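# Place yellow sponge on blue-foam-block desk or tote

## Task

Set the yellow sponge down on the desk that holds a blue foam block, resting on the desk surface itself and not on any other object there. If no desk in the room carries a blue foam block, put the sponge into the tote near the door instead, fully inside and not draped over its rim. The foam blocks must stay at their original spots and orientation, nothing new may end up on the floor, and the cartons must remain standing upright on their desks. The robot must not tip over or finish leaning, and the sponge must stay in place without the robot holding or supporting it.

## Robot and tools

ROBOT. A Hello Robot Stretch 3 with one arm: a two-wheel base (0.33 m long, 0.34 m wide), a lift that rides up a mast, a telescoping arm that reaches out of the robot's right side, a wrist (yaw, pitch, roll) and a gripper. The arm cannot move the gripper forward or back; drive the base for that. The base cannot slide sideways. Turns pivot about the midpoint of the drive wheels, 0.05 m behind the front edge. Stowed (arm in, wrist folded) the wrist pokes up to 0.06 m past the right side and a turn sweeps a 0.28 m radius; an unfolded, level wrist reaches beyond that. Cameras: head_camera and nav_camera on the head (aimed by head_pan_rad and head_tilt_rad) and wrist_camera on the gripper.

FRAMES. Base frame: origin on the floor between the drive wheels, x forward, y left, z up. hand_pose is reported in it, at the point where closed fingertips meet; with all wrist joints at 0 its x axis is up, y runs toward the mast and z toward the rear. Fingertips are round pads 0.04 m wide. The odometry frame is the base frame at scene start; base_odometry counts wheel turns (slip counts as travel); heading runs -3.142 to 3.142, left positive.

execute_actions takes "actions", a list run in order (empty list just returns the current state and images). Each action may have "robot", "steps" (1 to 450 control steps at 30 per second, default 1) and "until". {"steps": n} alone only waits. "robot" is one command, a list of up to 8 commands and {"pause_s": s} entries (s at most 15) run one after another, or {"stop": true} to brake everything and clear the queue. A command holds any of:
- "base": exactly one of {"translate_m": d} (metres, an offset from where the base stands when that command begins, forward positive, |d| at most 1) or {"rotate_rad": d} (radians, offset, counter-clockwise/left positive, |d| at most 3.2).
- "joints": absolute targets by name; unnamed joints keep their goals. lift_m 0 to 1.1 m (arm height); arm_m 0 to 0.52 m (extension); wrist_yaw_rad -1.345 to 4.42 (0 along the arm, positive toward the front, 3.0 folded over the base); wrist_pitch_rad -1.57 to 0.451 (0 level, negative tips fingers down); wrist_roll_rad -2.911 to 2.911 (0 fingers side by side); gripper_m -0.089 to 0.179 (wider is higher; the real gap is about 0.007 m less when nearly shut, 0.025 m less when wide, zero below 0.007); head_pan_rad -3.953 to 1.73 (0 forward, positive left, -1.57 along the arm); head_tilt_rad -1.53 to 0.419 (negative down).
- "contact_limits": {"arm_m": e}, effort percent 1 to 100, at which that arm motion halts; lower is gentler.
Motions in one command start together and keep running after the call returns. A new command overrides at once; older queued commands are discarded. "until" ends an action early: {"robot": {field: [op, value]}} with ops =, !=, <, <=, >, >= on readings (3 decimals; translate_m/rotate_rad 4), a status word or ["!=", "moving"], or {"status": "ended"} (true when nothing reports moving and no queue runs). {"any": {"status": "ended"}} fires when the first motion ends. The usual pattern is steps 450 with until status ended. One invalid value rejects the whole call and nothing runs.

zoom_image: "camera" (head_camera, nav_camera or wrist_camera) and "region" [x0, y0, x1, y1] in pixels of that camera's latest image, top-left origin, at most 504 by 504.

finished_scene: "scene", the current scene's integer number. It is final; call it only once every motion has ended and the sponge rests on its own.

RESULTS. base_status shows progress as (moved of goal). joint_goals, joint_status (moving, done, off_target, contact_stop, time_out, stopped, not_commanded, torque_fault), measured_speeds, motor_effort (percent, bracket = peak; noisy and biased), refusals, queue (idle/running/done/dropped/stopped) and queue_left. "done" means within tolerance, not exactly at the value. on_its_own appears when the robot changed a goal itself, a joint is slack or its servo is off, an effort at rest is unusual (likely a load or push), or base_tilt has shifted 3 degrees or more. Lines starting refused: or dropped: name a rejected goal or why a queue stopped (counted from 0); replaced: reports how an overridden motion ended. lidar_m: 12 distances from the base origin, 30-degree sectors, first straight ahead then counter-clockwise, in a plane 0.17 m up (sees legs, not tabletops). wrist_depth_mm and head_depth_mm are 7x7 median depth grids (head image is sideways). Each call returns one image per camera, taken at its end.

GRIPPING. Close to a gripper_m below the object's width; open at least 0.02 above where the pads touched. Neither the reading nor done proves a grasp; check images. Over-squeezing triggers a stall guard and the object may slip; send a different value to re-grip.

CAUTIONS. Fold or unfold the wrist (yaw to 3.0) only with lift_m 0.32 to 0.95, pitch -0.4 and roll near 0; once folded the lift may go to 0.25. With yaw below -0.4 keep pitch at -0.5 or lower. The base is fast (0.30 m/s, 1.9 rad/s) only when lift_m is below 0.30, arm_m below 0.03 and yaw above 2.54; otherwise 0.10 m/s and 0.63 rad/s. Arm and lift stop and go slack on a firm push (contact_stop); don't push again. Pushing against something rigid with the gripper above about 0.45 m, driving while holding or hooking something fixed, or snagging furniture (especially reversing) can tip the robot: undo the last move in small steps, pull the gripper free, and lower lift to about 0.2 if still leaning. Base, wrist and head have no contact stop; wrist servos can shut off for 10 s after hard loading. Avoid drops, slams, knocking foam blocks or cartons, and leaving items on the floor. Loose objects may occasionally get nudged by outside forces; recheck before finishing.

Each tool is called after "Request:" as name(argument=value, ...), one argument or row to a line, values as JSON.

## Session

Request:
execute_actions(
  actions=[],
)

Scene clock: 0.00 s.
robot.base_odometry: x=+0.000 y=+0.000 heading=+0.000 (m, m, rad; robot's odometry frame)
robot.turned_by_wheels: +0.000 (rad since the last result)
robot.turned_by_imu: +0.000 (rad since the last result)
robot.base_tilt: forward=+0.6 right=-0.7 (deg)
robot.lidar_m: 1.47 2.06 1.91 1.62 2.31 1.98 1.68 1.95 2.12 2.04 2.13 1.45
robot.head_depth_mm: 1673 1665 1682 1665 1661 1653 1010 / 1731 1711 1710 1701 1712 1682 1031 / 1752 1757 1744 1738 1737 1678 1058 / 1783 1783 1784 1779 1779 1196 1073 / 1810 1829 1825 1816 1816 1212 1107 / 1853 1863 1863 1860 1857 1837 1131 / 1891 1915 1916 1899 1904 1898 1158
robot.base_status: not_commanded
robot.joint_positions: lift_m=+0.571 arm_m=-0.001 wrist_yaw_rad=+2.946 wrist_pitch_rad=-0.420 wrist_roll_rad=-0.008 gripper_m=+0.037 head_pan_rad=-0.011 head_tilt_rad=+0.013
robot.joint_goals: lift_m=+0.571 arm_m=-0.001 wrist_yaw_rad=+2.946 wrist_pitch_rad=-0.420 wrist_roll_rad=-0.008 gripper_m=+0.037 head_pan_rad=-0.011 head_tilt_rad=+0.013
robot.joint_status: lift_m=not_commanded arm_m=not_commanded wrist_yaw_rad=not_commanded wrist_pitch_rad=not_commanded wrist_roll_rad=not_commanded gripper_m=not_commanded head_pan_rad=not_commanded head_tilt_rad=not_commanded
robot.measured_speeds: translate_m=+0.000 rotate_rad=+0.000 lift_m=+0.000 arm_m=+0.000 wrist_yaw_rad=+0.000 wrist_pitch_rad=+0.000 wrist_roll_rad=+0.000 head_pan_rad=+0.000 head_tilt_rad=+0.000
robot: refusals=0 queue=idle queue_left=0
robot.motor_effort: left_wheel=+0 right_wheel=-1 lift_m=+40 arm_m=+0 wrist_yaw_rad=+0 wrist_pitch_rad=+5 wrist_roll_rad=+0 gripper_m=+0 head_pan_rad=+0 head_tilt_rad=+3 (%)
robot.hand_pose: x=+0.0224 y=+0.0757 z=+0.5831 quat_wxyz=(+0.214, +0.700, +0.080, +0.677) (m; robot's base frame)
robot.wrist_depth_mm: - - - - - - - / - - - - - - - / - - - - - - - / - - - - - - - / 906 915 - 931 978 934 928 / 766 767 740 798 770 800 802 / 673 667 681 675 686 679 707
pictures: head_camera (sideways: a quarter turn clockwise sets it upright), nav_camera (sideways: a quarter turn counterclockwise sets it upright), wrist_camera
Images, in order (width x height): head_camera 896x504, nav_camera 672x504, wrist_camera 644x364.

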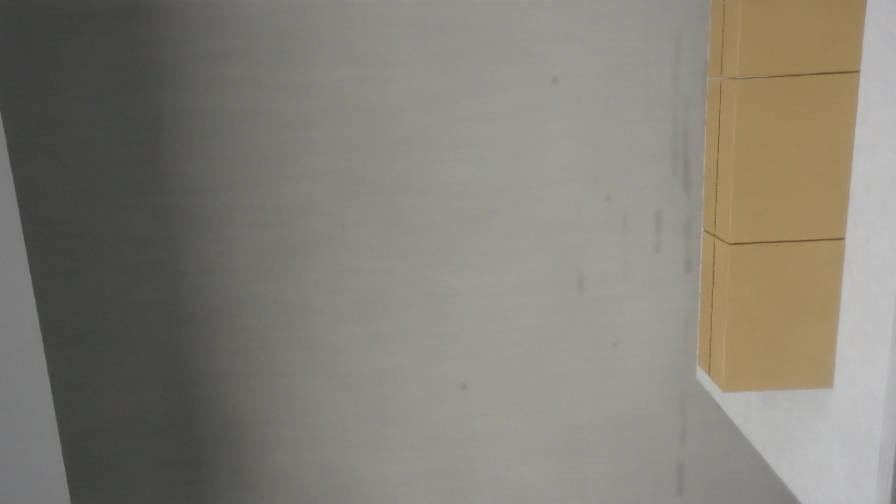

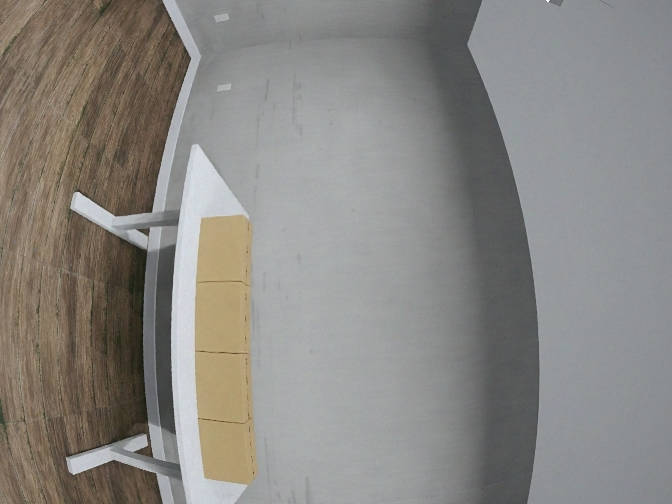

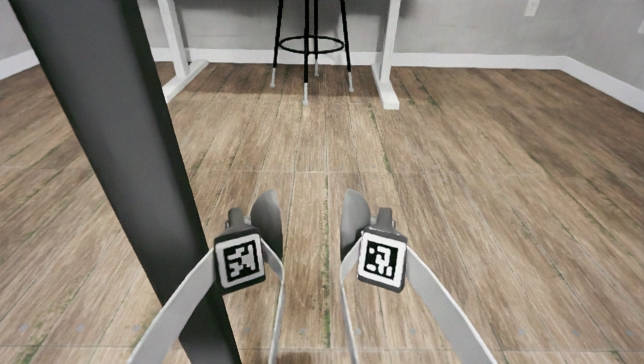

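Look around by panning the head.

Request:
execute_actions(
  actions=[
    {"robot":{"joints":{"head_pan_rad":1.4,"head_tilt_rad":-0.5}},"steps":200,"until":{"robot":{"status":"ended"}}},
  ],
)

Request:
execute_actions(
  actions=[
    {"robot":{"joints":{"head_pan_rad":-1.6}},"steps":200,"until":{"robot":{"status":"ended"}}},
  ],
)

Request:
execute_actions(
  actions=[
    {"robot":{"joints":{"head_pan_rad":-3.3}},"steps":200,"until":{"robot":{"status":"ended"}}},
  ],
)

Scene clock: 1.90 s.
robot.base_odometry: x=+0.000 y=+0.000 heading=+0.000 (m, m, rad; robot's odometry frame)
robot.turned_by_wheels: +0.000 (rad since the last result)
robot.turned_by_imu: +0.000 (rad since the last result)
robot.base_tilt: forward=+0.5 right=-0.7 (deg)
robot.lidar_m: 1.47 2.07 1.91 1.62 2.30 1.98 1.68 1.95 2.12 2.04 2.14 1.45
robot.head_depth_mm: 1983 2151 2259 2488 2004 1610 1338 / 1986 2156 1947 2428 2010 1602 1341 / 1996 2131 1677 2472 2006 1610 1349 / 1990 2147 1653 1916 1968 1623 1343 / 1993 2164 1666 2495 2043 1628 1355 / 1995 2160 1674 2509 2044 1638 1365 / 2019 2168 1689 2478 2075 1640 1363
robot.base_status: not_commanded
robot.joint_positions: lift_m=+0.571 arm_m=-0.001 wrist_yaw_rad=+2.946 wrist_pitch_rad=-0.420 wrist_roll_rad=-0.008 gripper_m=+0.037 head_pan_rad=+1.393 head_tilt_rad=-0.493
robot.joint_goals: lift_m=+0.571 arm_m=-0.001 wrist_yaw_rad=+2.946 wrist_pitch_rad=-0.420 wrist_roll_rad=-0.008 gripper_m=+0.037 head_pan_rad=+1.400 head_tilt_rad=-0.500
robot.joint_status: lift_m=not_commanded arm_m=not_commanded wrist_yaw_rad=not_commanded wrist_pitch_rad=not_commanded wrist_roll_rad=not_commanded gripper_m=not_commanded head_pan_rad=done head_tilt_rad=done
robot.measured_speeds: translate_m=+0.000 rotate_rad=+0.000 lift_m=+0.000 arm_m=+0.000 wrist_yaw_rad=+0.000 wrist_pitch_rad=+0.000 wrist_roll_rad=+0.000 head_pan_rad=+0.000 head_tilt_rad=+0.000
robot: refusals=0 queue=done queue_left=0
robot.motor_effort: left_wheel=+0(0) right_wheel=+0(0) lift_m=+40(40) arm_m=+0(0) wrist_yaw_rad=+0(1) wrist_pitch_rad=+5(5) wrist_roll_rad=+0(1) gripper_m=+0(0) head_pan_rad=+3(47) head_tilt_rad=-3(37) (%)
robot.hand_pose: x=+0.0224 y=+0.0757 z=+0.5831 quat_wxyz=(+0.214, +0.700, +0.080, +0.677) (m; robot's base frame)
robot.wrist_depth_mm: - - - - - - - / - - - - - - - / - - - - - - - / - - - - - - - / 897 868 - 922 945 931 938 / 769 755 770 776 760 786 786 / 675 667 701 676 687 685 702
pictures: head_camera (sideways: a quarter turn clockwise sets it upright), nav_camera (sideways: a quarter turn counterclockwise sets it upright), wrist_camera
Images, in order (width x height): head_camera 896x504, nav_camera 672x504, wrist_camera 644x364.

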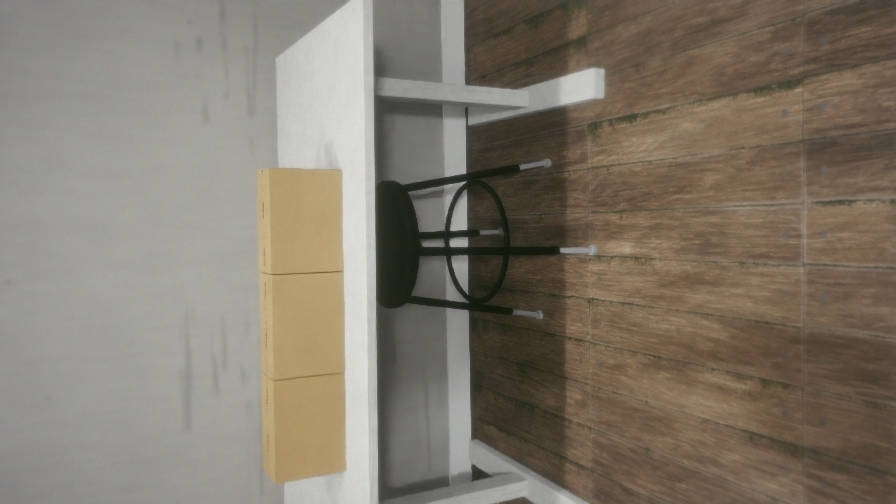

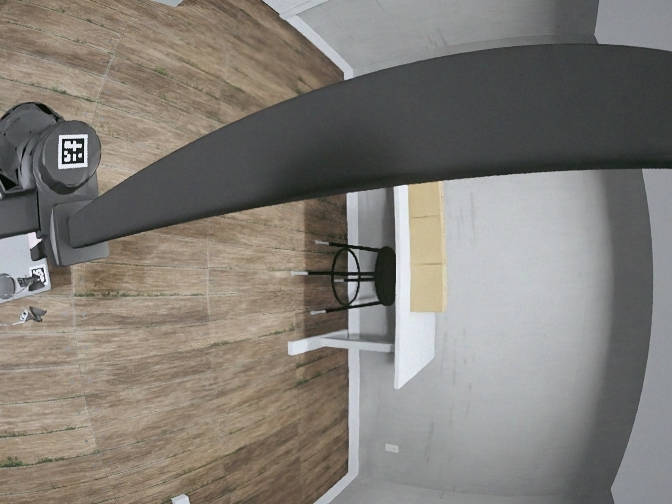

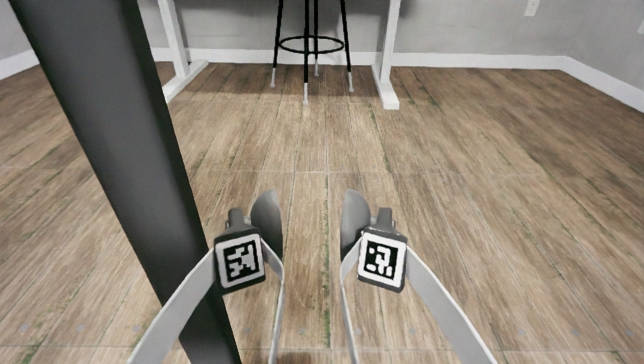

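Scene clock: 3.73 s.
robot.base_odometry: x=+0.000 y=+0.000 heading=+0.000 (m, m, rad; robot's odometry frame)
robot.turned_by_wheels: +0.000 (rad since the last result)
robot.turned_by_imu: +0.000 (rad since the last result)
robot.base_tilt: forward=+0.6 right=-0.7 (deg)
robot.lidar_m: 1.47 2.06 1.91 1.62 2.31 1.98 1.68 1.95 2.12 2.04 2.15 1.46
robot.head_depth_mm: 1976 2166 1699 2482 2013 1600 1332 / 2044 2178 1714 2556 2001 1620 1341 / 2070 2201 1773 2550 2026 1601 1347 / 2092 2285 2195 2485 2037 1621 1360 / 2137 2293 2483 2673 2051 1638 1363 / 2179 2367 2571 2697 2050 1628 1366 / 2223 2411 2631 2808 2071 1633 1363
robot.base_status: not_commanded
robot.joint_positions: lift_m=+0.571 arm_m=-0.001 wrist_yaw_rad=+2.946 wrist_pitch_rad=-0.420 wrist_roll_rad=-0.008 gripper_m=+0.037 head_pan_rad=-1.593 head_tilt_rad=-0.494
robot.joint_goals: lift_m=+0.571 arm_m=-0.001 wrist_yaw_rad=+2.946 wrist_pitch_rad=-0.420 wrist_roll_rad=-0.008 gripper_m=+0.037 head_pan_rad=-1.600 head_tilt_rad=-0.500
robot.joint_status: lift_m=not_commanded arm_m=not_commanded wrist_yaw_rad=not_commanded wrist_pitch_rad=not_commanded wrist_roll_rad=not_commanded gripper_m=not_commanded head_pan_rad=done head_tilt_rad=done
robot.measured_speeds: translate_m=+0.000 rotate_rad=+0.000 lift_m=+0.000 arm_m=+0.000 wrist_yaw_rad=+0.000 wrist_pitch_rad=+0.000 wrist_roll_rad=+0.000 head_pan_rad=+0.000 head_tilt_rad=+0.000
robot: refusals=0 queue=done queue_left=0
robot.motor_effort: left_wheel=+0(1) right_wheel=+0(0) lift_m=+40(40) arm_m=+0(0) wrist_yaw_rad=-1(1) wrist_pitch_rad=+5(5) wrist_roll_rad=+0(1) gripper_m=+0(0) head_pan_rad=-4(49) head_tilt_rad=-3(3) (%)
robot.hand_pose: x=+0.0224 y=+0.0757 z=+0.5831 quat_wxyz=(+0.214, +0.700, +0.080, +0.677) (m; robot's base frame)
robot.wrist_depth_mm: - - - - - - - / - - - - - - - / - - - - - - - / - - - - - - - / 917 901 - 919 940 949 934 / 773 788 758 786 772 777 797 / 668 674 688 670 678 693 694
pictures: head_camera (sideways: a quarter turn clockwise sets it upright), nav_camera (sideways: a quarter turn counterclockwise sets it upright), wrist_camera
Images, in order (width x height): head_camera 896x504, nav_camera 672x504, wrist_camera 644x364.

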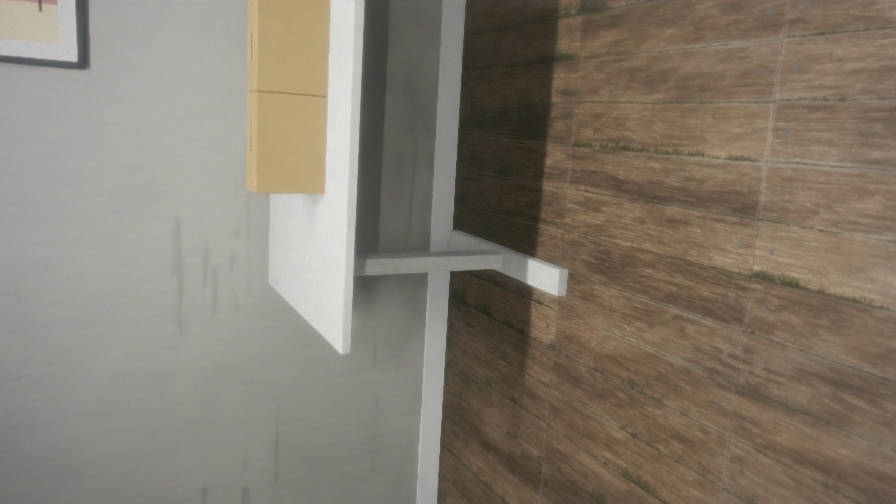

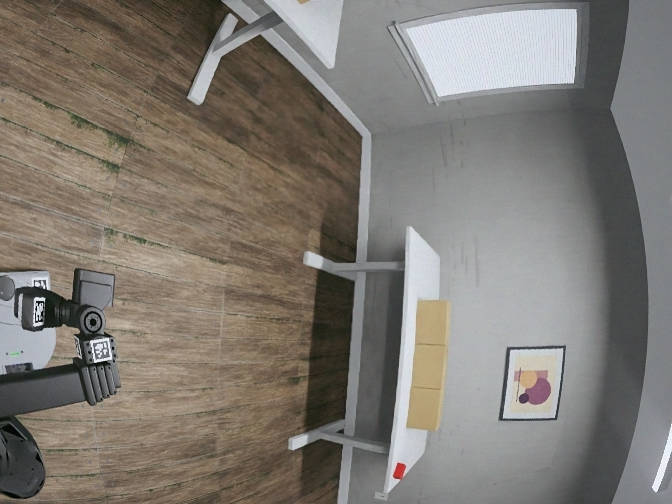

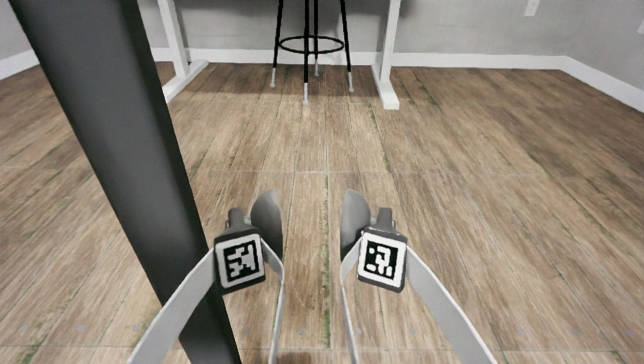

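Scene clock: 5.07 s.
robot.base_odometry: x=+0.000 y=+0.000 heading=+0.000 (m, m, rad; robot's odometry frame)
robot.turned_by_wheels: +0.000 (rad since the last result)
robot.turned_by_imu: +0.000 (rad since the last result)
robot.base_tilt: forward=+0.6 right=-0.7 (deg)
robot.lidar_m: 1.47 2.06 1.91 1.62 2.31 1.98 1.68 1.95 2.11 2.04 2.13 1.45
robot.head_depth_mm: 1652 1777 1947 2101 1948 1607 1341 / 1666 1810 1944 2132 1881 1615 1341 / 1683 1817 1964 2166 2005 1616 1353 / 1690 1820 1962 2168 2030 1617 1358 / 1646 1737 1889 2109 1996 1620 1356 / 1649 1756 1918 2149 2018 1637 1365 / 1667 1770 1893 2149 2028 1649 1360
robot.base_status: not_commanded
robot.joint_positions: lift_m=+0.571 arm_m=-0.001 wrist_yaw_rad=+2.946 wrist_pitch_rad=-0.420 wrist_roll_rad=-0.008 gripper_m=+0.037 head_pan_rad=-3.293 head_tilt_rad=-0.494
robot.joint_goals: lift_m=+0.571 arm_m=-0.001 wrist_yaw_rad=+2.946 wrist_pitch_rad=-0.420 wrist_roll_rad=-0.008 gripper_m=+0.037 head_pan_rad=-3.300 head_tilt_rad=-0.500
robot.joint_status: lift_m=not_commanded arm_m=not_commanded wrist_yaw_rad=not_commanded wrist_pitch_rad=not_commanded wrist_roll_rad=not_commanded gripper_m=not_commanded head_pan_rad=done head_tilt_rad=done
robot.measured_speeds: translate_m=+0.000 rotate_rad=+0.000 lift_m=+0.000 arm_m=+0.000 wrist_yaw_rad=+0.000 wrist_pitch_rad=+0.000 wrist_roll_rad=+0.000 head_pan_rad=+0.000 head_tilt_rad=+0.000
robot: refusals=0 queue=done queue_left=0
robot.motor_effort: left_wheel=+0(1) right_wheel=-1(0) lift_m=+40(40) arm_m=+0(0) wrist_yaw_rad=+0(0) wrist_pitch_rad=+5(5) wrist_roll_rad=+0(0) gripper_m=+0(0) head_pan_rad=-4(46) head_tilt_rad=-3(3) (%)
robot.hand_pose: x=+0.0224 y=+0.0757 z=+0.5831 quat_wxyz=(+0.214, +0.700, +0.080, +0.677) (m; robot's base frame)
robot.wrist_depth_mm: - - - - - - - / - - - - - - - / - - - - - - - / - - - - - - - / 902 907 - 927 976 934 937 / 762 769 731 767 737 793 808 / 663 695 664 685 679 680 682
pictures: head_camera (sideways: a quarter turn clockwise sets it upright), nav_camera (sideways: a quarter turn counterclockwise sets it upright), wrist_camera
Images, in order (width x height): head_camera 896x504, nav_camera 672x504, wrist_camera 644x364.

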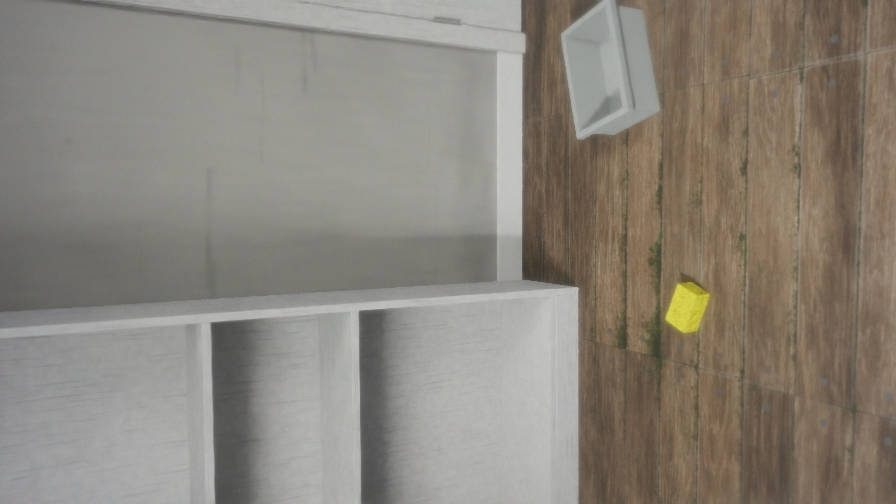

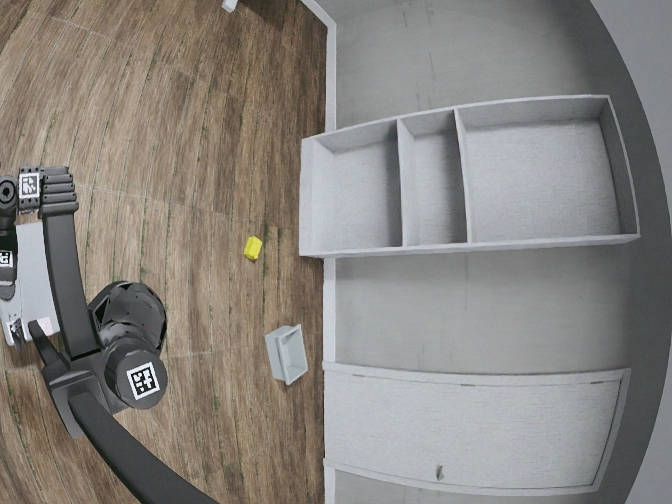

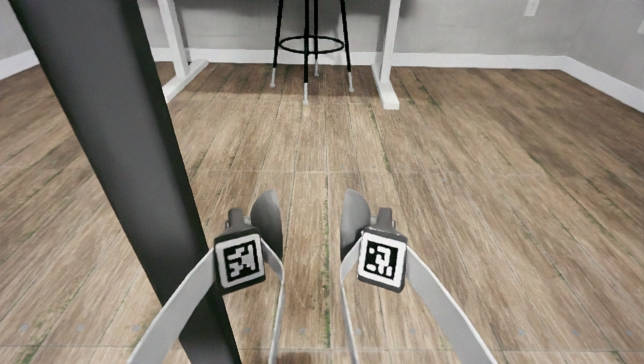

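Request:
execute_actions(
  actions=[
    {"robot":{"joints":{"head_pan_rad":-3.95,"head_tilt_rad":-0.3}},"steps":200,"until":{"robot":{"status":"ended"}}},
  ],
)

Request:
execute_actions(
  actions=[
    {"robot":{"base":{"translate_m":0.6},"joints":{"head_pan_rad":-0.2,"head_tilt_rad":-0.45}},"steps":300,"until":{"robot":{"status":"ended"}}},
  ],
)

Request:
execute_actions(
  actions=[
    {"robot":{"joints":{"head_pan_rad":1.7}},"steps":300,"until":{"robot":{"status":"ended"}}},
  ],
)

Scene clock: 7.17 s.
robot.base_odometry: x=+0.000 y=+0.000 heading=+0.000 (m, m, rad; robot's odometry frame)
robot.turned_by_wheels: +0.000 (rad since the last result)
robot.turned_by_imu: +0.000 (rad since the last result)
robot.base_tilt: forward=+0.6 right=-0.7 (deg)
robot.lidar_m: 1.47 2.06 1.91 1.63 2.31 1.98 1.68 1.95 2.12 2.04 2.14 1.45
robot.head_depth_mm: - - - - - - - / - - - - - - - / 2200 2265 2435 2550 2644 1986 1569 / 2054 2138 2250 2345 2444 1995 1572 / 1951 2045 2131 2202 2339 2004 1582 / 1835 1912 2004 2068 2192 2034 1589 / 1733 1803 1879 1944 2073 2041 1562
robot.base_status: not_commanded
robot.joint_positions: lift_m=+0.571 arm_m=-0.001 wrist_yaw_rad=+2.946 wrist_pitch_rad=-0.420 wrist_roll_rad=-0.008 gripper_m=+0.037 head_pan_rad=-3.943 head_tilt_rad=-0.310
robot.joint_goals: lift_m=+0.571 arm_m=-0.001 wrist_yaw_rad=+2.946 wrist_pitch_rad=-0.420 wrist_roll_rad=-0.008 gripper_m=+0.037 head_pan_rad=-3.950 head_tilt_rad=-0.300
robot.joint_status: lift_m=not_commanded arm_m=not_commanded wrist_yaw_rad=not_commanded wrist_pitch_rad=not_commanded wrist_roll_rad=not_commanded gripper_m=not_commanded head_pan_rad=done head_tilt_rad=done
robot.measured_speeds: translate_m=+0.000 rotate_rad=+0.000 lift_m=+0.000 arm_m=+0.000 wrist_yaw_rad=+0.000 wrist_pitch_rad=+0.000 wrist_roll_rad=+0.000 head_pan_rad=+0.000 head_tilt_rad=+0.000
robot: refusals=0 queue=done queue_left=0
robot.motor_effort: left_wheel=+0(0) right_wheel=-1(0) lift_m=+40(40) arm_m=+0(0) wrist_yaw_rad=-1(1) wrist_pitch_rad=+5(5) wrist_roll_rad=+0(0) gripper_m=+0(0) head_pan_rad=-3(36) head_tilt_rad=+6(26) (%)
robot.hand_pose: x=+0.0224 y=+0.0757 z=+0.5831 quat_wxyz=(+0.214, +0.700, +0.080, +0.677) (m; robot's base frame)
robot.wrist_depth_mm: - - - - - - - / - - - - - - - / - - - - - - - / - - - - - - - / 879 892 - 912 978 944 926 / 776 771 753 767 744 784 789 / 672 672 680 670 685 692 696
pictures: head_camera (sideways: a quarter turn clockwise sets it upright), nav_camera (sideways: a quarter turn counterclockwise sets it upright), wrist_camera
Images, in order (width x height): head_camera 896x504, nav_camera 672x504, wrist_camera 644x364.

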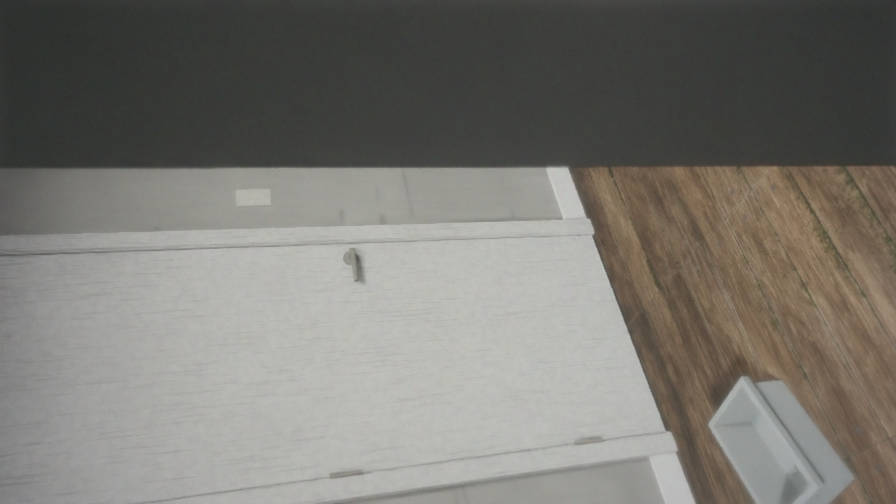

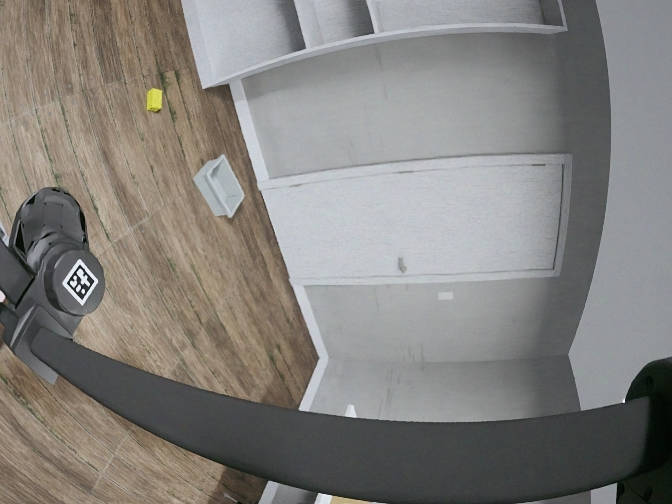

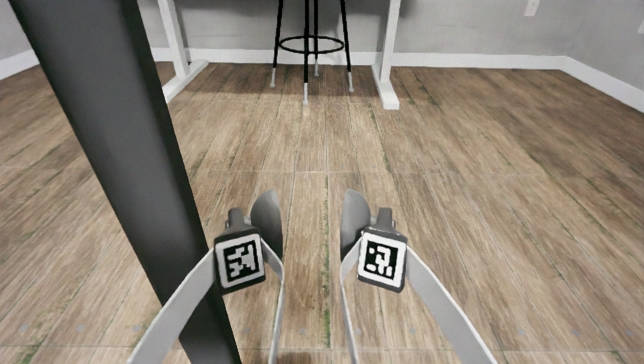

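Scene clock: 14.33 s.
robot.base_odometry: x=+0.600 y=+0.000 heading=+0.000 (m, m, rad; robot's odometry frame)
robot.turned_by_wheels: +0.000 (rad since the last result)
robot.turned_by_imu: +0.003 (rad since the last result)
robot.base_tilt: forward=+0.5 right=-0.8 (deg)
robot.lidar_m: 0.95 0.89 2.21 1.62 2.52 2.56 2.28 2.52 2.13 2.57 1.05 1.22
robot.head_depth_mm: 1024 1092 1182 1251 659 639 619 / 1020 1102 1181 1256 665 641 622 / 1019 1091 1183 1254 668 641 624 / 1022 1096 1188 1247 674 644 626 / 1017 1096 1185 1249 676 647 628 / 1023 1100 1183 1251 678 647 629 / 1021 1094 1175 1247 682 648 633
robot.base_status: done (translate_m +0.6000 of +0.6000)
robot.joint_positions: lift_m=+0.571 arm_m=-0.001 wrist_yaw_rad=+2.946 wrist_pitch_rad=-0.420 wrist_roll_rad=-0.008 gripper_m=+0.037 head_pan_rad=-0.207 head_tilt_rad=-0.444
robot.joint_goals: lift_m=+0.571 arm_m=-0.001 wrist_yaw_rad=+2.946 wrist_pitch_rad=-0.420 wrist_roll_rad=-0.008 gripper_m=+0.037 head_pan_rad=-0.200 head_tilt_rad=-0.450
robot.joint_status: lift_m=not_commanded arm_m=not_commanded wrist_yaw_rad=not_commanded wrist_pitch_rad=not_commanded wrist_roll_rad=not_commanded gripper_m=not_commanded head_pan_rad=done head_tilt_rad=done
robot.measured_speeds: translate_m=+0.000 rotate_rad=+0.000 lift_m=+0.000 arm_m=+0.000 wrist_yaw_rad=+0.000 wrist_pitch_rad=+0.000 wrist_roll_rad=+0.000 head_pan_rad=+0.000 head_tilt_rad=+0.000
robot: refusals=0 queue=done queue_left=0
robot.motor_effort: left_wheel=-1(5) right_wheel=+1(3) lift_m=+39(40) arm_m=+0(0) wrist_yaw_rad=-1(1) wrist_pitch_rad=+5(5) wrist_roll_rad=+1(0) gripper_m=+0(0) head_pan_rad=+3(45) head_tilt_rad=-3(21) (%)
robot.hand_pose: x=+0.0224 y=+0.0757 z=+0.5831 quat_wxyz=(+0.214, +0.700, +0.080, +0.677) (m; robot's base frame)
robot.wrist_depth_mm: - - - - - - - / - - - - - - - / - - - - - - - / - - - - - - - / 914 921 - 939 943 939 928 / 750 769 738 773 755 769 758 / 668 669 693 683 680 684 692
pictures: head_camera (sideways: a quarter turn clockwise sets it upright), nav_camera (sideways: a quarter turn counterclockwise sets it upright), wrist_camera
Images, in order (width x height): head_camera 896x504, nav_camera 672x504, wrist_camera 644x364.

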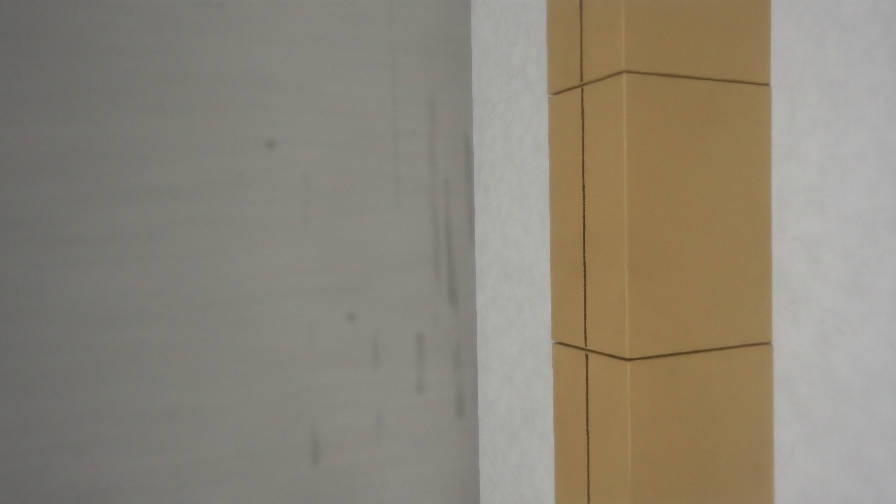

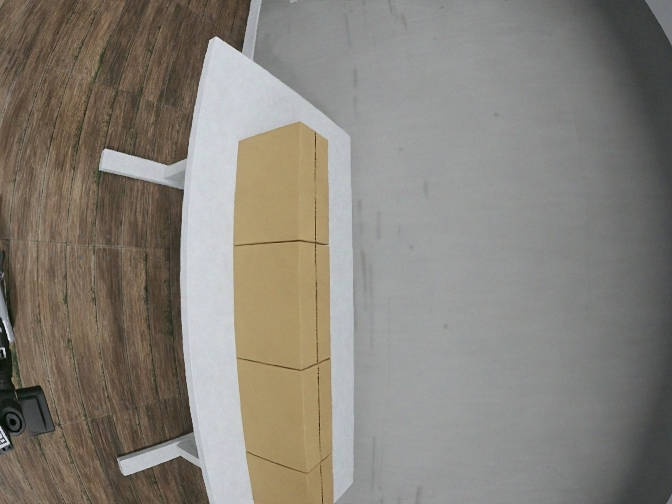

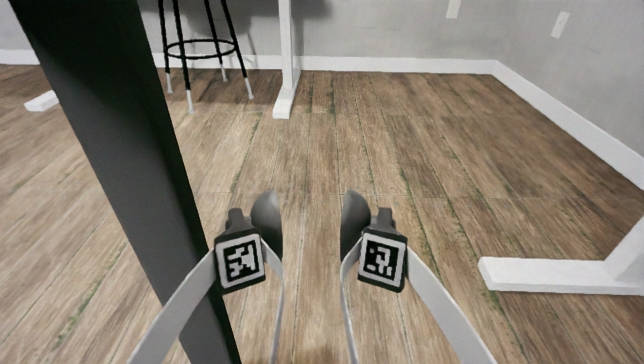

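Scene clock: 15.73 s.
robot.base_odometry: x=+0.600 y=+0.000 heading=+0.000 (m, m, rad; robot's odometry frame)
robot.turned_by_wheels: +0.000 (rad since the last result)
robot.turned_by_imu: +0.000 (rad since the last result)
robot.base_tilt: forward=+0.6 right=-0.6 (deg)
robot.lidar_m: 0.95 0.88 2.21 1.62 2.52 2.56 2.28 2.52 2.14 2.57 1.05 1.22
robot.head_depth_mm: 1824 1950 2035 2243 2132 1670 1385 / 1867 1997 2080 1839 2013 1690 1391 / 1921 2051 2144 2423 2158 1685 1396 / 1977 2148 1680 1828 2164 1709 1402 / 2048 2199 1720 2600 2180 1700 1408 / 2114 2290 1775 2698 2185 1705 1430 / 2177 2365 1899 2398 2295 - -
robot.base_status: done (translate_m +0.6000 of +0.6000)
robot.joint_positions: lift_m=+0.571 arm_m=-0.001 wrist_yaw_rad=+2.946 wrist_pitch_rad=-0.420 wrist_roll_rad=-0.008 gripper_m=+0.037 head_pan_rad=+1.693 head_tilt_rad=-0.444
robot.joint_goals: lift_m=+0.571 arm_m=-0.001 wrist_yaw_rad=+2.946 wrist_pitch_rad=-0.420 wrist_roll_rad=-0.008 gripper_m=+0.037 head_pan_rad=+1.700 head_tilt_rad=-0.450
robot.joint_status: lift_m=not_commanded arm_m=not_commanded wrist_yaw_rad=not_commanded wrist_pitch_rad=not_commanded wrist_roll_rad=not_commanded gripper_m=not_commanded head_pan_rad=done head_tilt_rad=done
robot.measured_speeds: translate_m=+0.000 rotate_rad=+0.000 lift_m=+0.000 arm_m=+0.000 wrist_yaw_rad=+0.000 wrist_pitch_rad=+0.000 wrist_roll_rad=+0.000 head_pan_rad=+0.000 head_tilt_rad=+0.000
robot: refusals=0 queue=done queue_left=0
robot.motor_effort: left_wheel=-1(1) right_wheel=-1(0) lift_m=+40(40) arm_m=-1(0) wrist_yaw_rad=-1(1) wrist_pitch_rad=+5(5) wrist_roll_rad=+0(0) gripper_m=+0(0) head_pan_rad=+3(47) head_tilt_rad=-3(3) (%)
robot.hand_pose: x=+0.0224 y=+0.0757 z=+0.5831 quat_wxyz=(+0.214, +0.700, +0.080, +0.677) (m; robot's base frame)
robot.wrist_depth_mm: - - - - - - - / - - - - - - - / - - - - - - - / - - - - - - - / 903 885 - 911 951 932 942 / 770 765 760 779 745 760 759 / 676 669 683 677 693 700 685
pictures: head_camera (sideways: a quarter turn clockwise sets it upright), nav_camera (sideways: a quarter turn counterclockwise sets it upright), wrist_camera
Images, in order (width x height): head_camera 896x504, nav_camera 672x504, wrist_camera 644x364.

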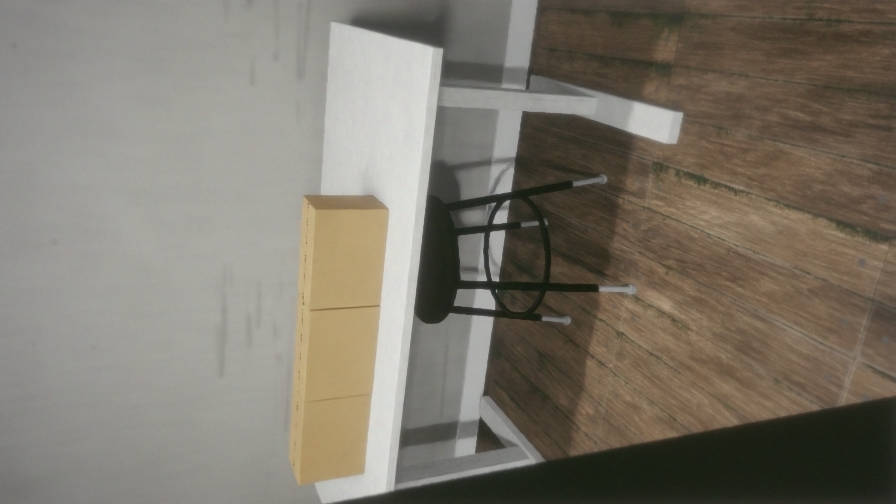

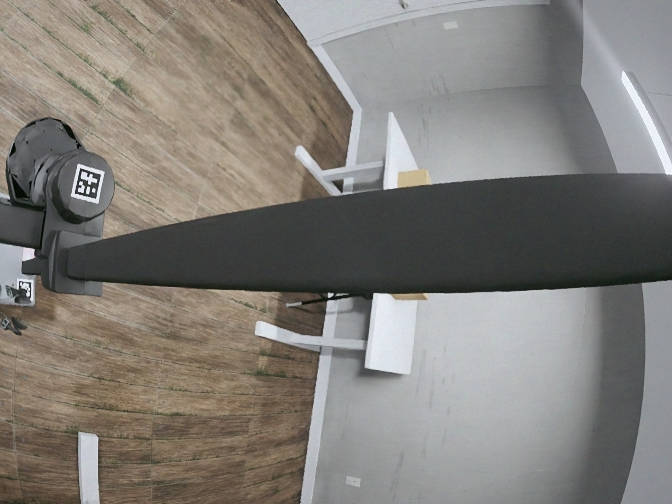

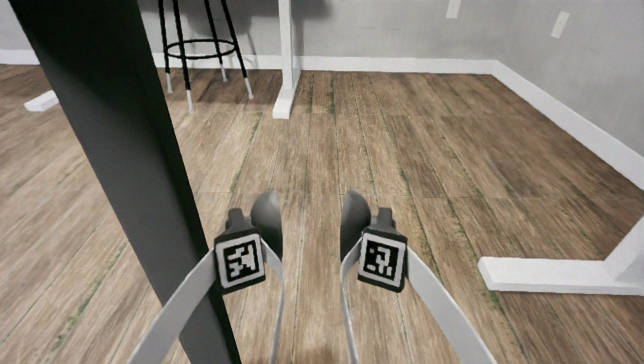

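Request:
execute_actions(
  actions=[
    {"robot":{"base":{"translate_m":0.55},"joints":{"head_pan_rad":0,"head_tilt_rad":-0.7,"lift_m":0.25}},"steps":300,"until":{"robot":{"status":"ended"}}},
  ],
)

Scene clock: 22.57 s.
robot.base_odometry: x=+1.150 y=+0.000 heading=+0.000 (m, m, rad; robot's odometry frame)
robot.turned_by_wheels: +0.000 (rad since the last result)
robot.turned_by_imu: -0.127 (rad since the last result)
robot.base_tilt: forward=+0.6 right=-0.7 (deg)
robot.lidar_m: 0.75 0.44 0.46 1.76 1.73 3.06 2.78 2.89 2.33 0.91 0.97 0.76
robot.head_depth_mm: 611 679 766 844 719 608 531 / 616 684 770 853 722 612 530 / 619 690 782 860 724 613 533 / 623 696 785 863 724 565 533 / 627 700 793 860 728 603 534 / 632 706 804 868 730 617 536 / 637 711 811 875 731 620 537
robot.base_status: done (translate_m +0.5499 of +0.5500)
robot.joint_positions: lift_m=+0.250 arm_m=-0.001 wrist_yaw_rad=+2.945 wrist_pitch_rad=-0.422 wrist_roll_rad=-0.008 gripper_m=+0.037 head_pan_rad=+0.004 head_tilt_rad=-0.697
robot.joint_goals: lift_m=+0.250 arm_m=-0.001 wrist_yaw_rad=+2.945 wrist_pitch_rad=-0.422 wrist_roll_rad=-0.008 gripper_m=+0.037 head_pan_rad=+0.000 head_tilt_rad=-0.700
robot.joint_status: lift_m=done arm_m=not_commanded wrist_yaw_rad=not_commanded wrist_pitch_rad=not_commanded wrist_roll_rad=not_commanded gripper_m=not_commanded head_pan_rad=done head_tilt_rad=done
robot.measured_speeds: translate_m=+0.000 rotate_rad=+0.000 lift_m=+0.000 arm_m=+0.000 wrist_yaw_rad=+0.000 wrist_pitch_rad=+0.000 wrist_roll_rad=+0.000 head_pan_rad=+0.000 head_tilt_rad=+0.000
robot: refusals=0 queue=done queue_left=0
robot.motor_effort: left_wheel=+14(69) right_wheel=+1(39) lift_m=+39(40) arm_m=+0(0) wrist_yaw_rad=+0(2) wrist_pitch_rad=+6(6) wrist_roll_rad=+0(0) gripper_m=+0(0) head_pan_rad=-2(47) head_tilt_rad=-2(27) (%)
robot.hand_pose: x=+0.0226 y=+0.0754 z=+0.2619 quat_wxyz=(+0.215, +0.700, +0.080, +0.676) (m; robot's base frame)
robot.wrist_depth_mm: - - - - - 388 641 / - - - - - 415 708 / 751 - 777 792 798 443 727 / 594 - 603 610 612 515 582 / 482 493 - 489 507 521 514 / 439 - - 433 425 433 437 / - - - - 373 380 379
pictures: head_camera (sideways: a quarter turn clockwise sets it upright), nav_camera (sideways: a quarter turn counterclockwise sets it upright), wrist_camera
Images, in order (width x height): head_camera 896x504, nav_camera 672x504, wrist_camera 644x364.

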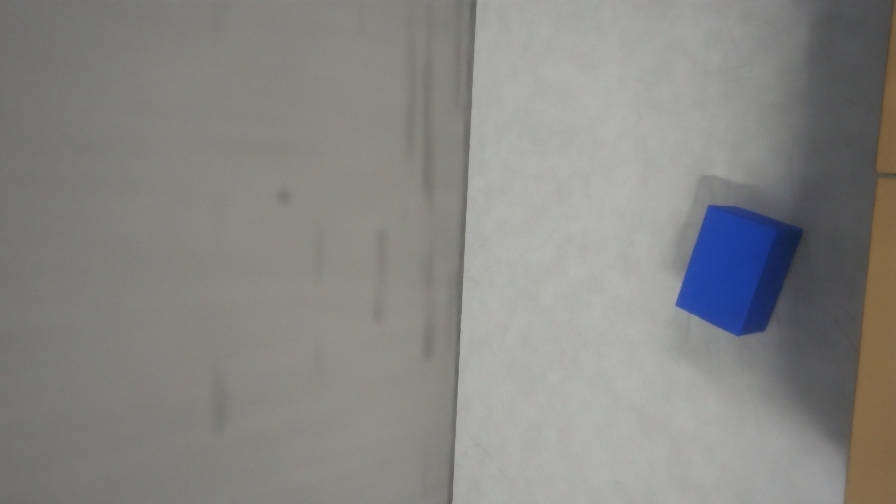

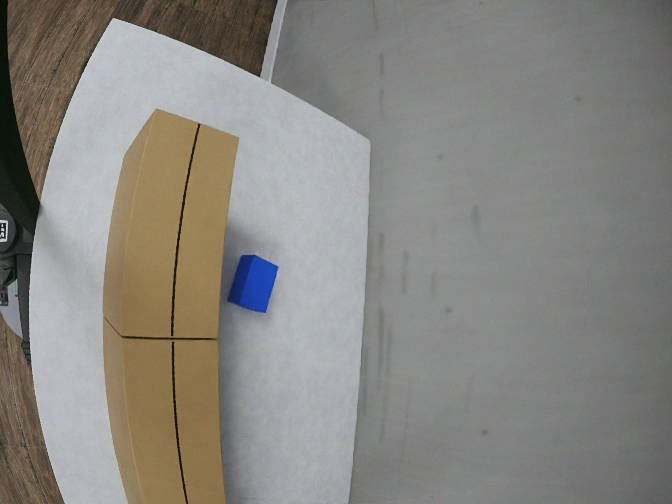

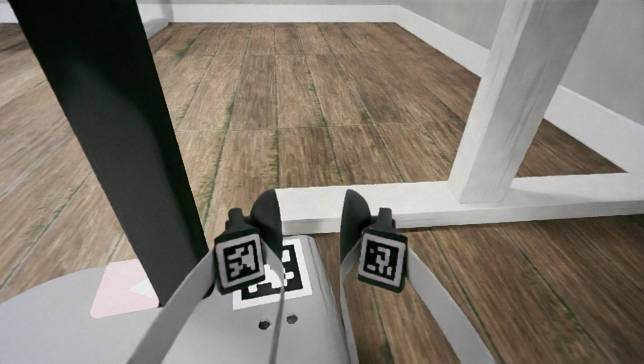

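Request:
execute_actions(
  actions=[
    {"robot":{"base":{"translate_m":-0.3},"joints":{"head_pan_rad":-3.2,"head_tilt_rad":-0.6}},"steps":300,"until":{"robot":{"status":"ended"}}},
    {"robot":{"base":{"rotate_rad":0.127}},"steps":300,"until":{"robot":{"status":"ended"}}},
    {"robot":{"base":{"translate_m":-1.0}},"steps":300,"until":{"robot":{"status":"ended"}}},
  ],
)

Scene clock: 32.13 s.
robot.base_odometry: x=-0.142 y=-0.127 heading=+0.127 (m, m, rad; robot's odometry frame)
robot.turned_by_wheels: +0.127 (rad since the last result)
robot.turned_by_imu: +0.116 (rad since the last result)
robot.base_tilt: forward=+0.5 right=-0.8 (deg)
robot.lidar_m: 1.66 2.29 1.62 2.00 2.05 1.77 1.47 1.77 2.05 2.10 2.40 1.65
robot.head_depth_mm: 1465 1601 1766 1982 1673 1467 1249 / 1478 1619 1795 2025 1774 1475 1259 / 1496 1638 1825 2029 1794 1475 1260 / 1454 1595 1806 2007 1803 1484 1266 / 1475 1647 1844 2001 1792 1481 1262 / 1492 1662 1874 2040 1808 1494 1270 / 1529 1708 1895 2050 1819 1488 1269
robot.base_status: done (translate_m -1.0000 of -1.0000)
robot.joint_positions: lift_m=+0.250 arm_m=-0.001 wrist_yaw_rad=+2.945 wrist_pitch_rad=-0.422 wrist_roll_rad=-0.008 gripper_m=+0.037 head_pan_rad=-3.193 head_tilt_rad=-0.605
robot.joint_goals: lift_m=+0.250 arm_m=-0.001 wrist_yaw_rad=+2.945 wrist_pitch_rad=-0.422 wrist_roll_rad=-0.008 gripper_m=+0.037 head_pan_rad=-3.200 head_tilt_rad=-0.600
robot.joint_status: lift_m=done arm_m=not_commanded wrist_yaw_rad=not_commanded wrist_pitch_rad=not_commanded wrist_roll_rad=not_commanded gripper_m=not_commanded head_pan_rad=done head_tilt_rad=done
robot.measured_speeds: translate_m=+0.000 rotate_rad=+0.000 lift_m=+0.000 arm_m=+0.000 wrist_yaw_rad=+0.000 wrist_pitch_rad=+0.000 wrist_roll_rad=+0.000 head_pan_rad=+0.000 head_tilt_rad=+0.000
robot: refusals=0 queue=done queue_left=0
robot.motor_effort: left_wheel=-3(14) right_wheel=+1(10) lift_m=+40(39) arm_m=+0(0) wrist_yaw_rad=+0(0) wrist_pitch_rad=+6(5) wrist_roll_rad=+0(0) gripper_m=+0(0) head_pan_rad=-3(48) head_tilt_rad=+3(16) (%)
robot.hand_pose: x=+0.0226 y=+0.0754 z=+0.2619 quat_wxyz=(+0.215, +0.700, +0.080, +0.676) (m; robot's base frame)
robot.wrist_depth_mm: - - - - - - - / - - - - - - - / 743 - 780 790 787 784 794 / 589 - 602 603 621 607 622 / 483 482 - 516 519 505 513 / 446 - - 430 417 430 436 / - - - - 371 377 381
pictures: head_camera (sideways: a quarter turn clockwise sets it upright), nav_camera (sideways: a quarter turn counterclockwise sets it upright), wrist_camera
Images, in order (width x height): head_camera 896x504, nav_camera 672x504, wrist_camera 644x364.

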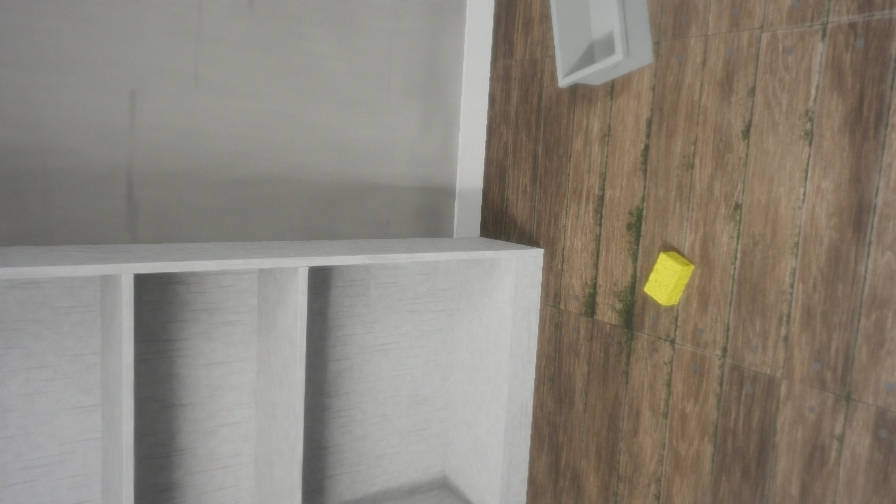

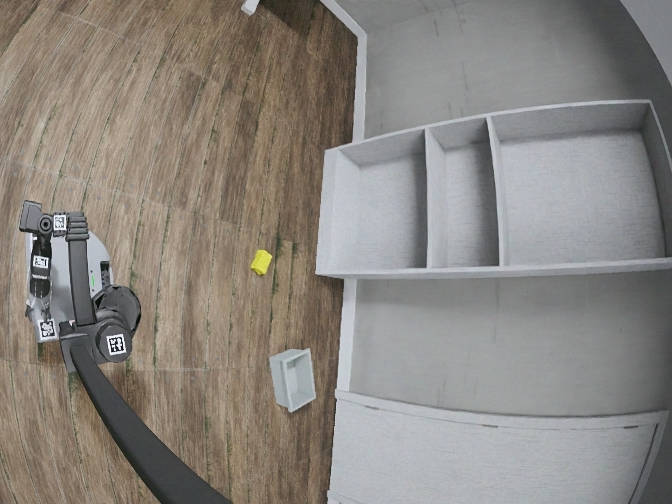

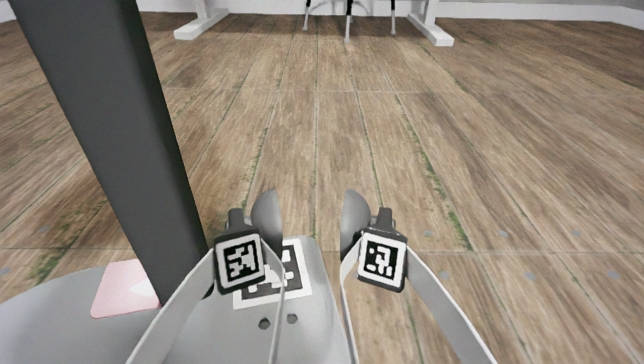

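Request:
execute_actions(
  actions=[
    {"robot":[{"base":{"translate_m":-0.4},"joints":{"lift_m":0.4}},{"base":{"rotate_rad":-1.57},"joints":{"head_pan_rad":-1.57,"head_tilt_rad":-1.0}},{"joints":{"wrist_yaw_rad":0,"gripper_m":0.15}},{"joints":{"wrist_pitch_rad":-1.0,"lift_m":0.3}}],"steps":450,"until":{"robot":{"status":"ended"}}},
  ],
)

Scene clock: 45.73 s.
robot.base_odometry: x=-0.539 y=-0.177 heading=-1.443 (m, m, rad; robot's odometry frame)
robot.turned_by_wheels: -1.570 (rad since the last result)
robot.turned_by_imu: -1.558 (rad since the last result)
robot.base_tilt: forward=+0.5 right=-0.8 (deg)
robot.lidar_m: 2.18 2.16 1.99 2.06 2.74 2.19 2.00 1.60 1.37 1.07 1.41 1.89
robot.head_depth_mm: 1260 1474 1654 1482 1355 1214 1111 / 1285 1493 1690 1521 1357 1224 1141 / 1269 1496 1694 1529 1361 1233 - / 1140 1472 1615 1522 1349 1245 1138 / 1139 1534 1642 1527 1359 1229 1122 / 1137 1583 1634 1522 1364 1226 1119 / 1179 1613 1657 1535 1365 1234 1120
robot.base_status: done (rotate_rad -1.5699 of -1.5700)
robot.joint_positions: lift_m=+0.300 arm_m=-0.001 wrist_yaw_rad=+0.003 wrist_pitch_rad=-1.005 wrist_roll_rad=-0.008 gripper_m=+0.150 head_pan_rad=-1.577 head_tilt_rad=-0.987
robot.joint_goals: lift_m=+0.300 arm_m=-0.001 wrist_yaw_rad=+0.000 wrist_pitch_rad=-1.000 wrist_roll_rad=-0.008 gripper_m=+0.150 head_pan_rad=-1.570 head_tilt_rad=-1.000
robot.joint_status: lift_m=done arm_m=not_commanded wrist_yaw_rad=done wrist_pitch_rad=done wrist_roll_rad=not_commanded gripper_m=done head_pan_rad=done head_tilt_rad=done
robot.measured_speeds: translate_m=+0.000 rotate_rad=+0.000 lift_m=+0.000 arm_m=+0.000 wrist_yaw_rad=+0.000 wrist_pitch_rad=+0.000 wrist_roll_rad=+0.000 head_pan_rad=+0.000 head_tilt_rad=+0.000
robot: refusals=0 queue=done queue_left=0
robot.motor_effort: left_wheel=+2(12) right_wheel=-4(5) lift_m=+32(48) arm_m=+0(0) wrist_yaw_rad=-3(3) wrist_pitch_rad=+2(6) wrist_roll_rad=+1(0) gripper_m=+0(82) head_pan_rad=+3(46) head_tilt_rad=-7(35) (%)
robot.hand_pose: x=-0.0213 y=-0.2611 z=+0.2097 quat_wxyz=(+0.623, +0.343, -0.616, -0.339) (m; robot's base frame)
robot.wrist_depth_mm: 449 447 456 460 469 482 488 / 420 426 430 434 446 451 460 / 396 400 401 409 416 427 429 / 374 378 382 386 392 393 402 / 355 364 361 367 371 376 380 / 338 339 345 345 347 347 359 / 320 324 327 331 334 335 337
pictures: head_camera (sideways: a quarter turn clockwise sets it upright), nav_camera (sideways: a quarter turn counterclockwise sets it upright), wrist_camera
Images, in order (width x height): head_camera 896x504, nav_camera 672x504, wrist_camera 644x364.

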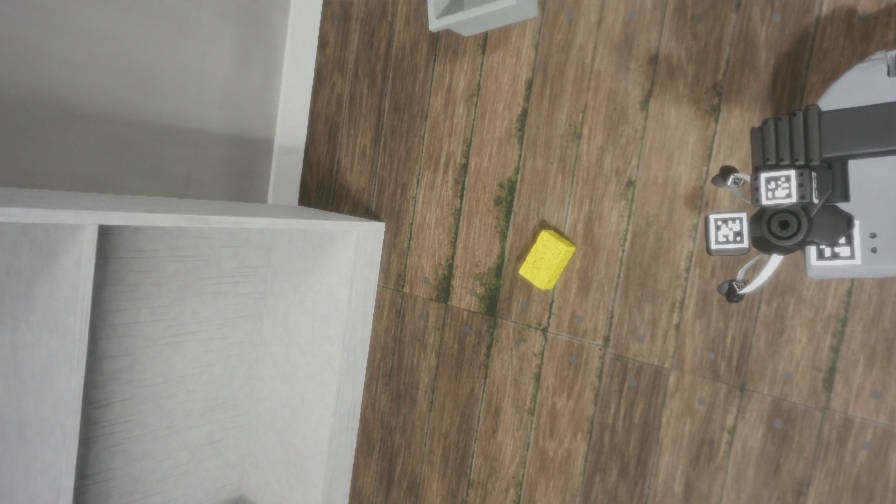

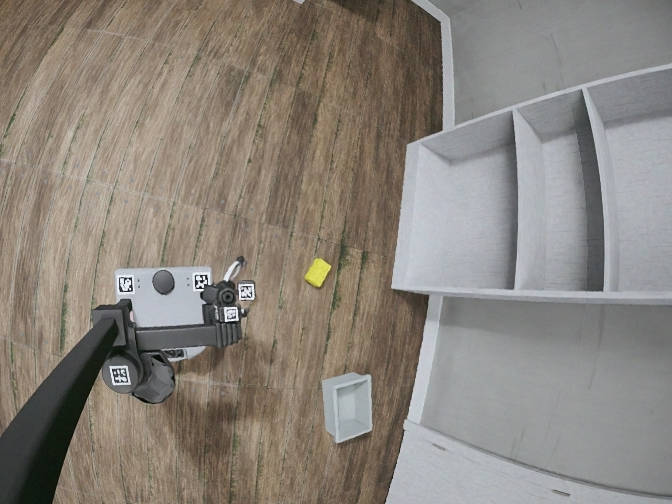

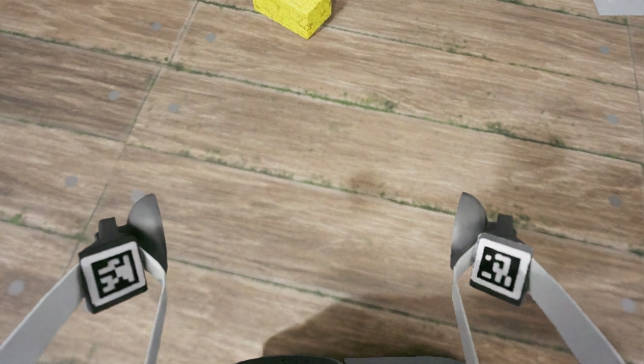

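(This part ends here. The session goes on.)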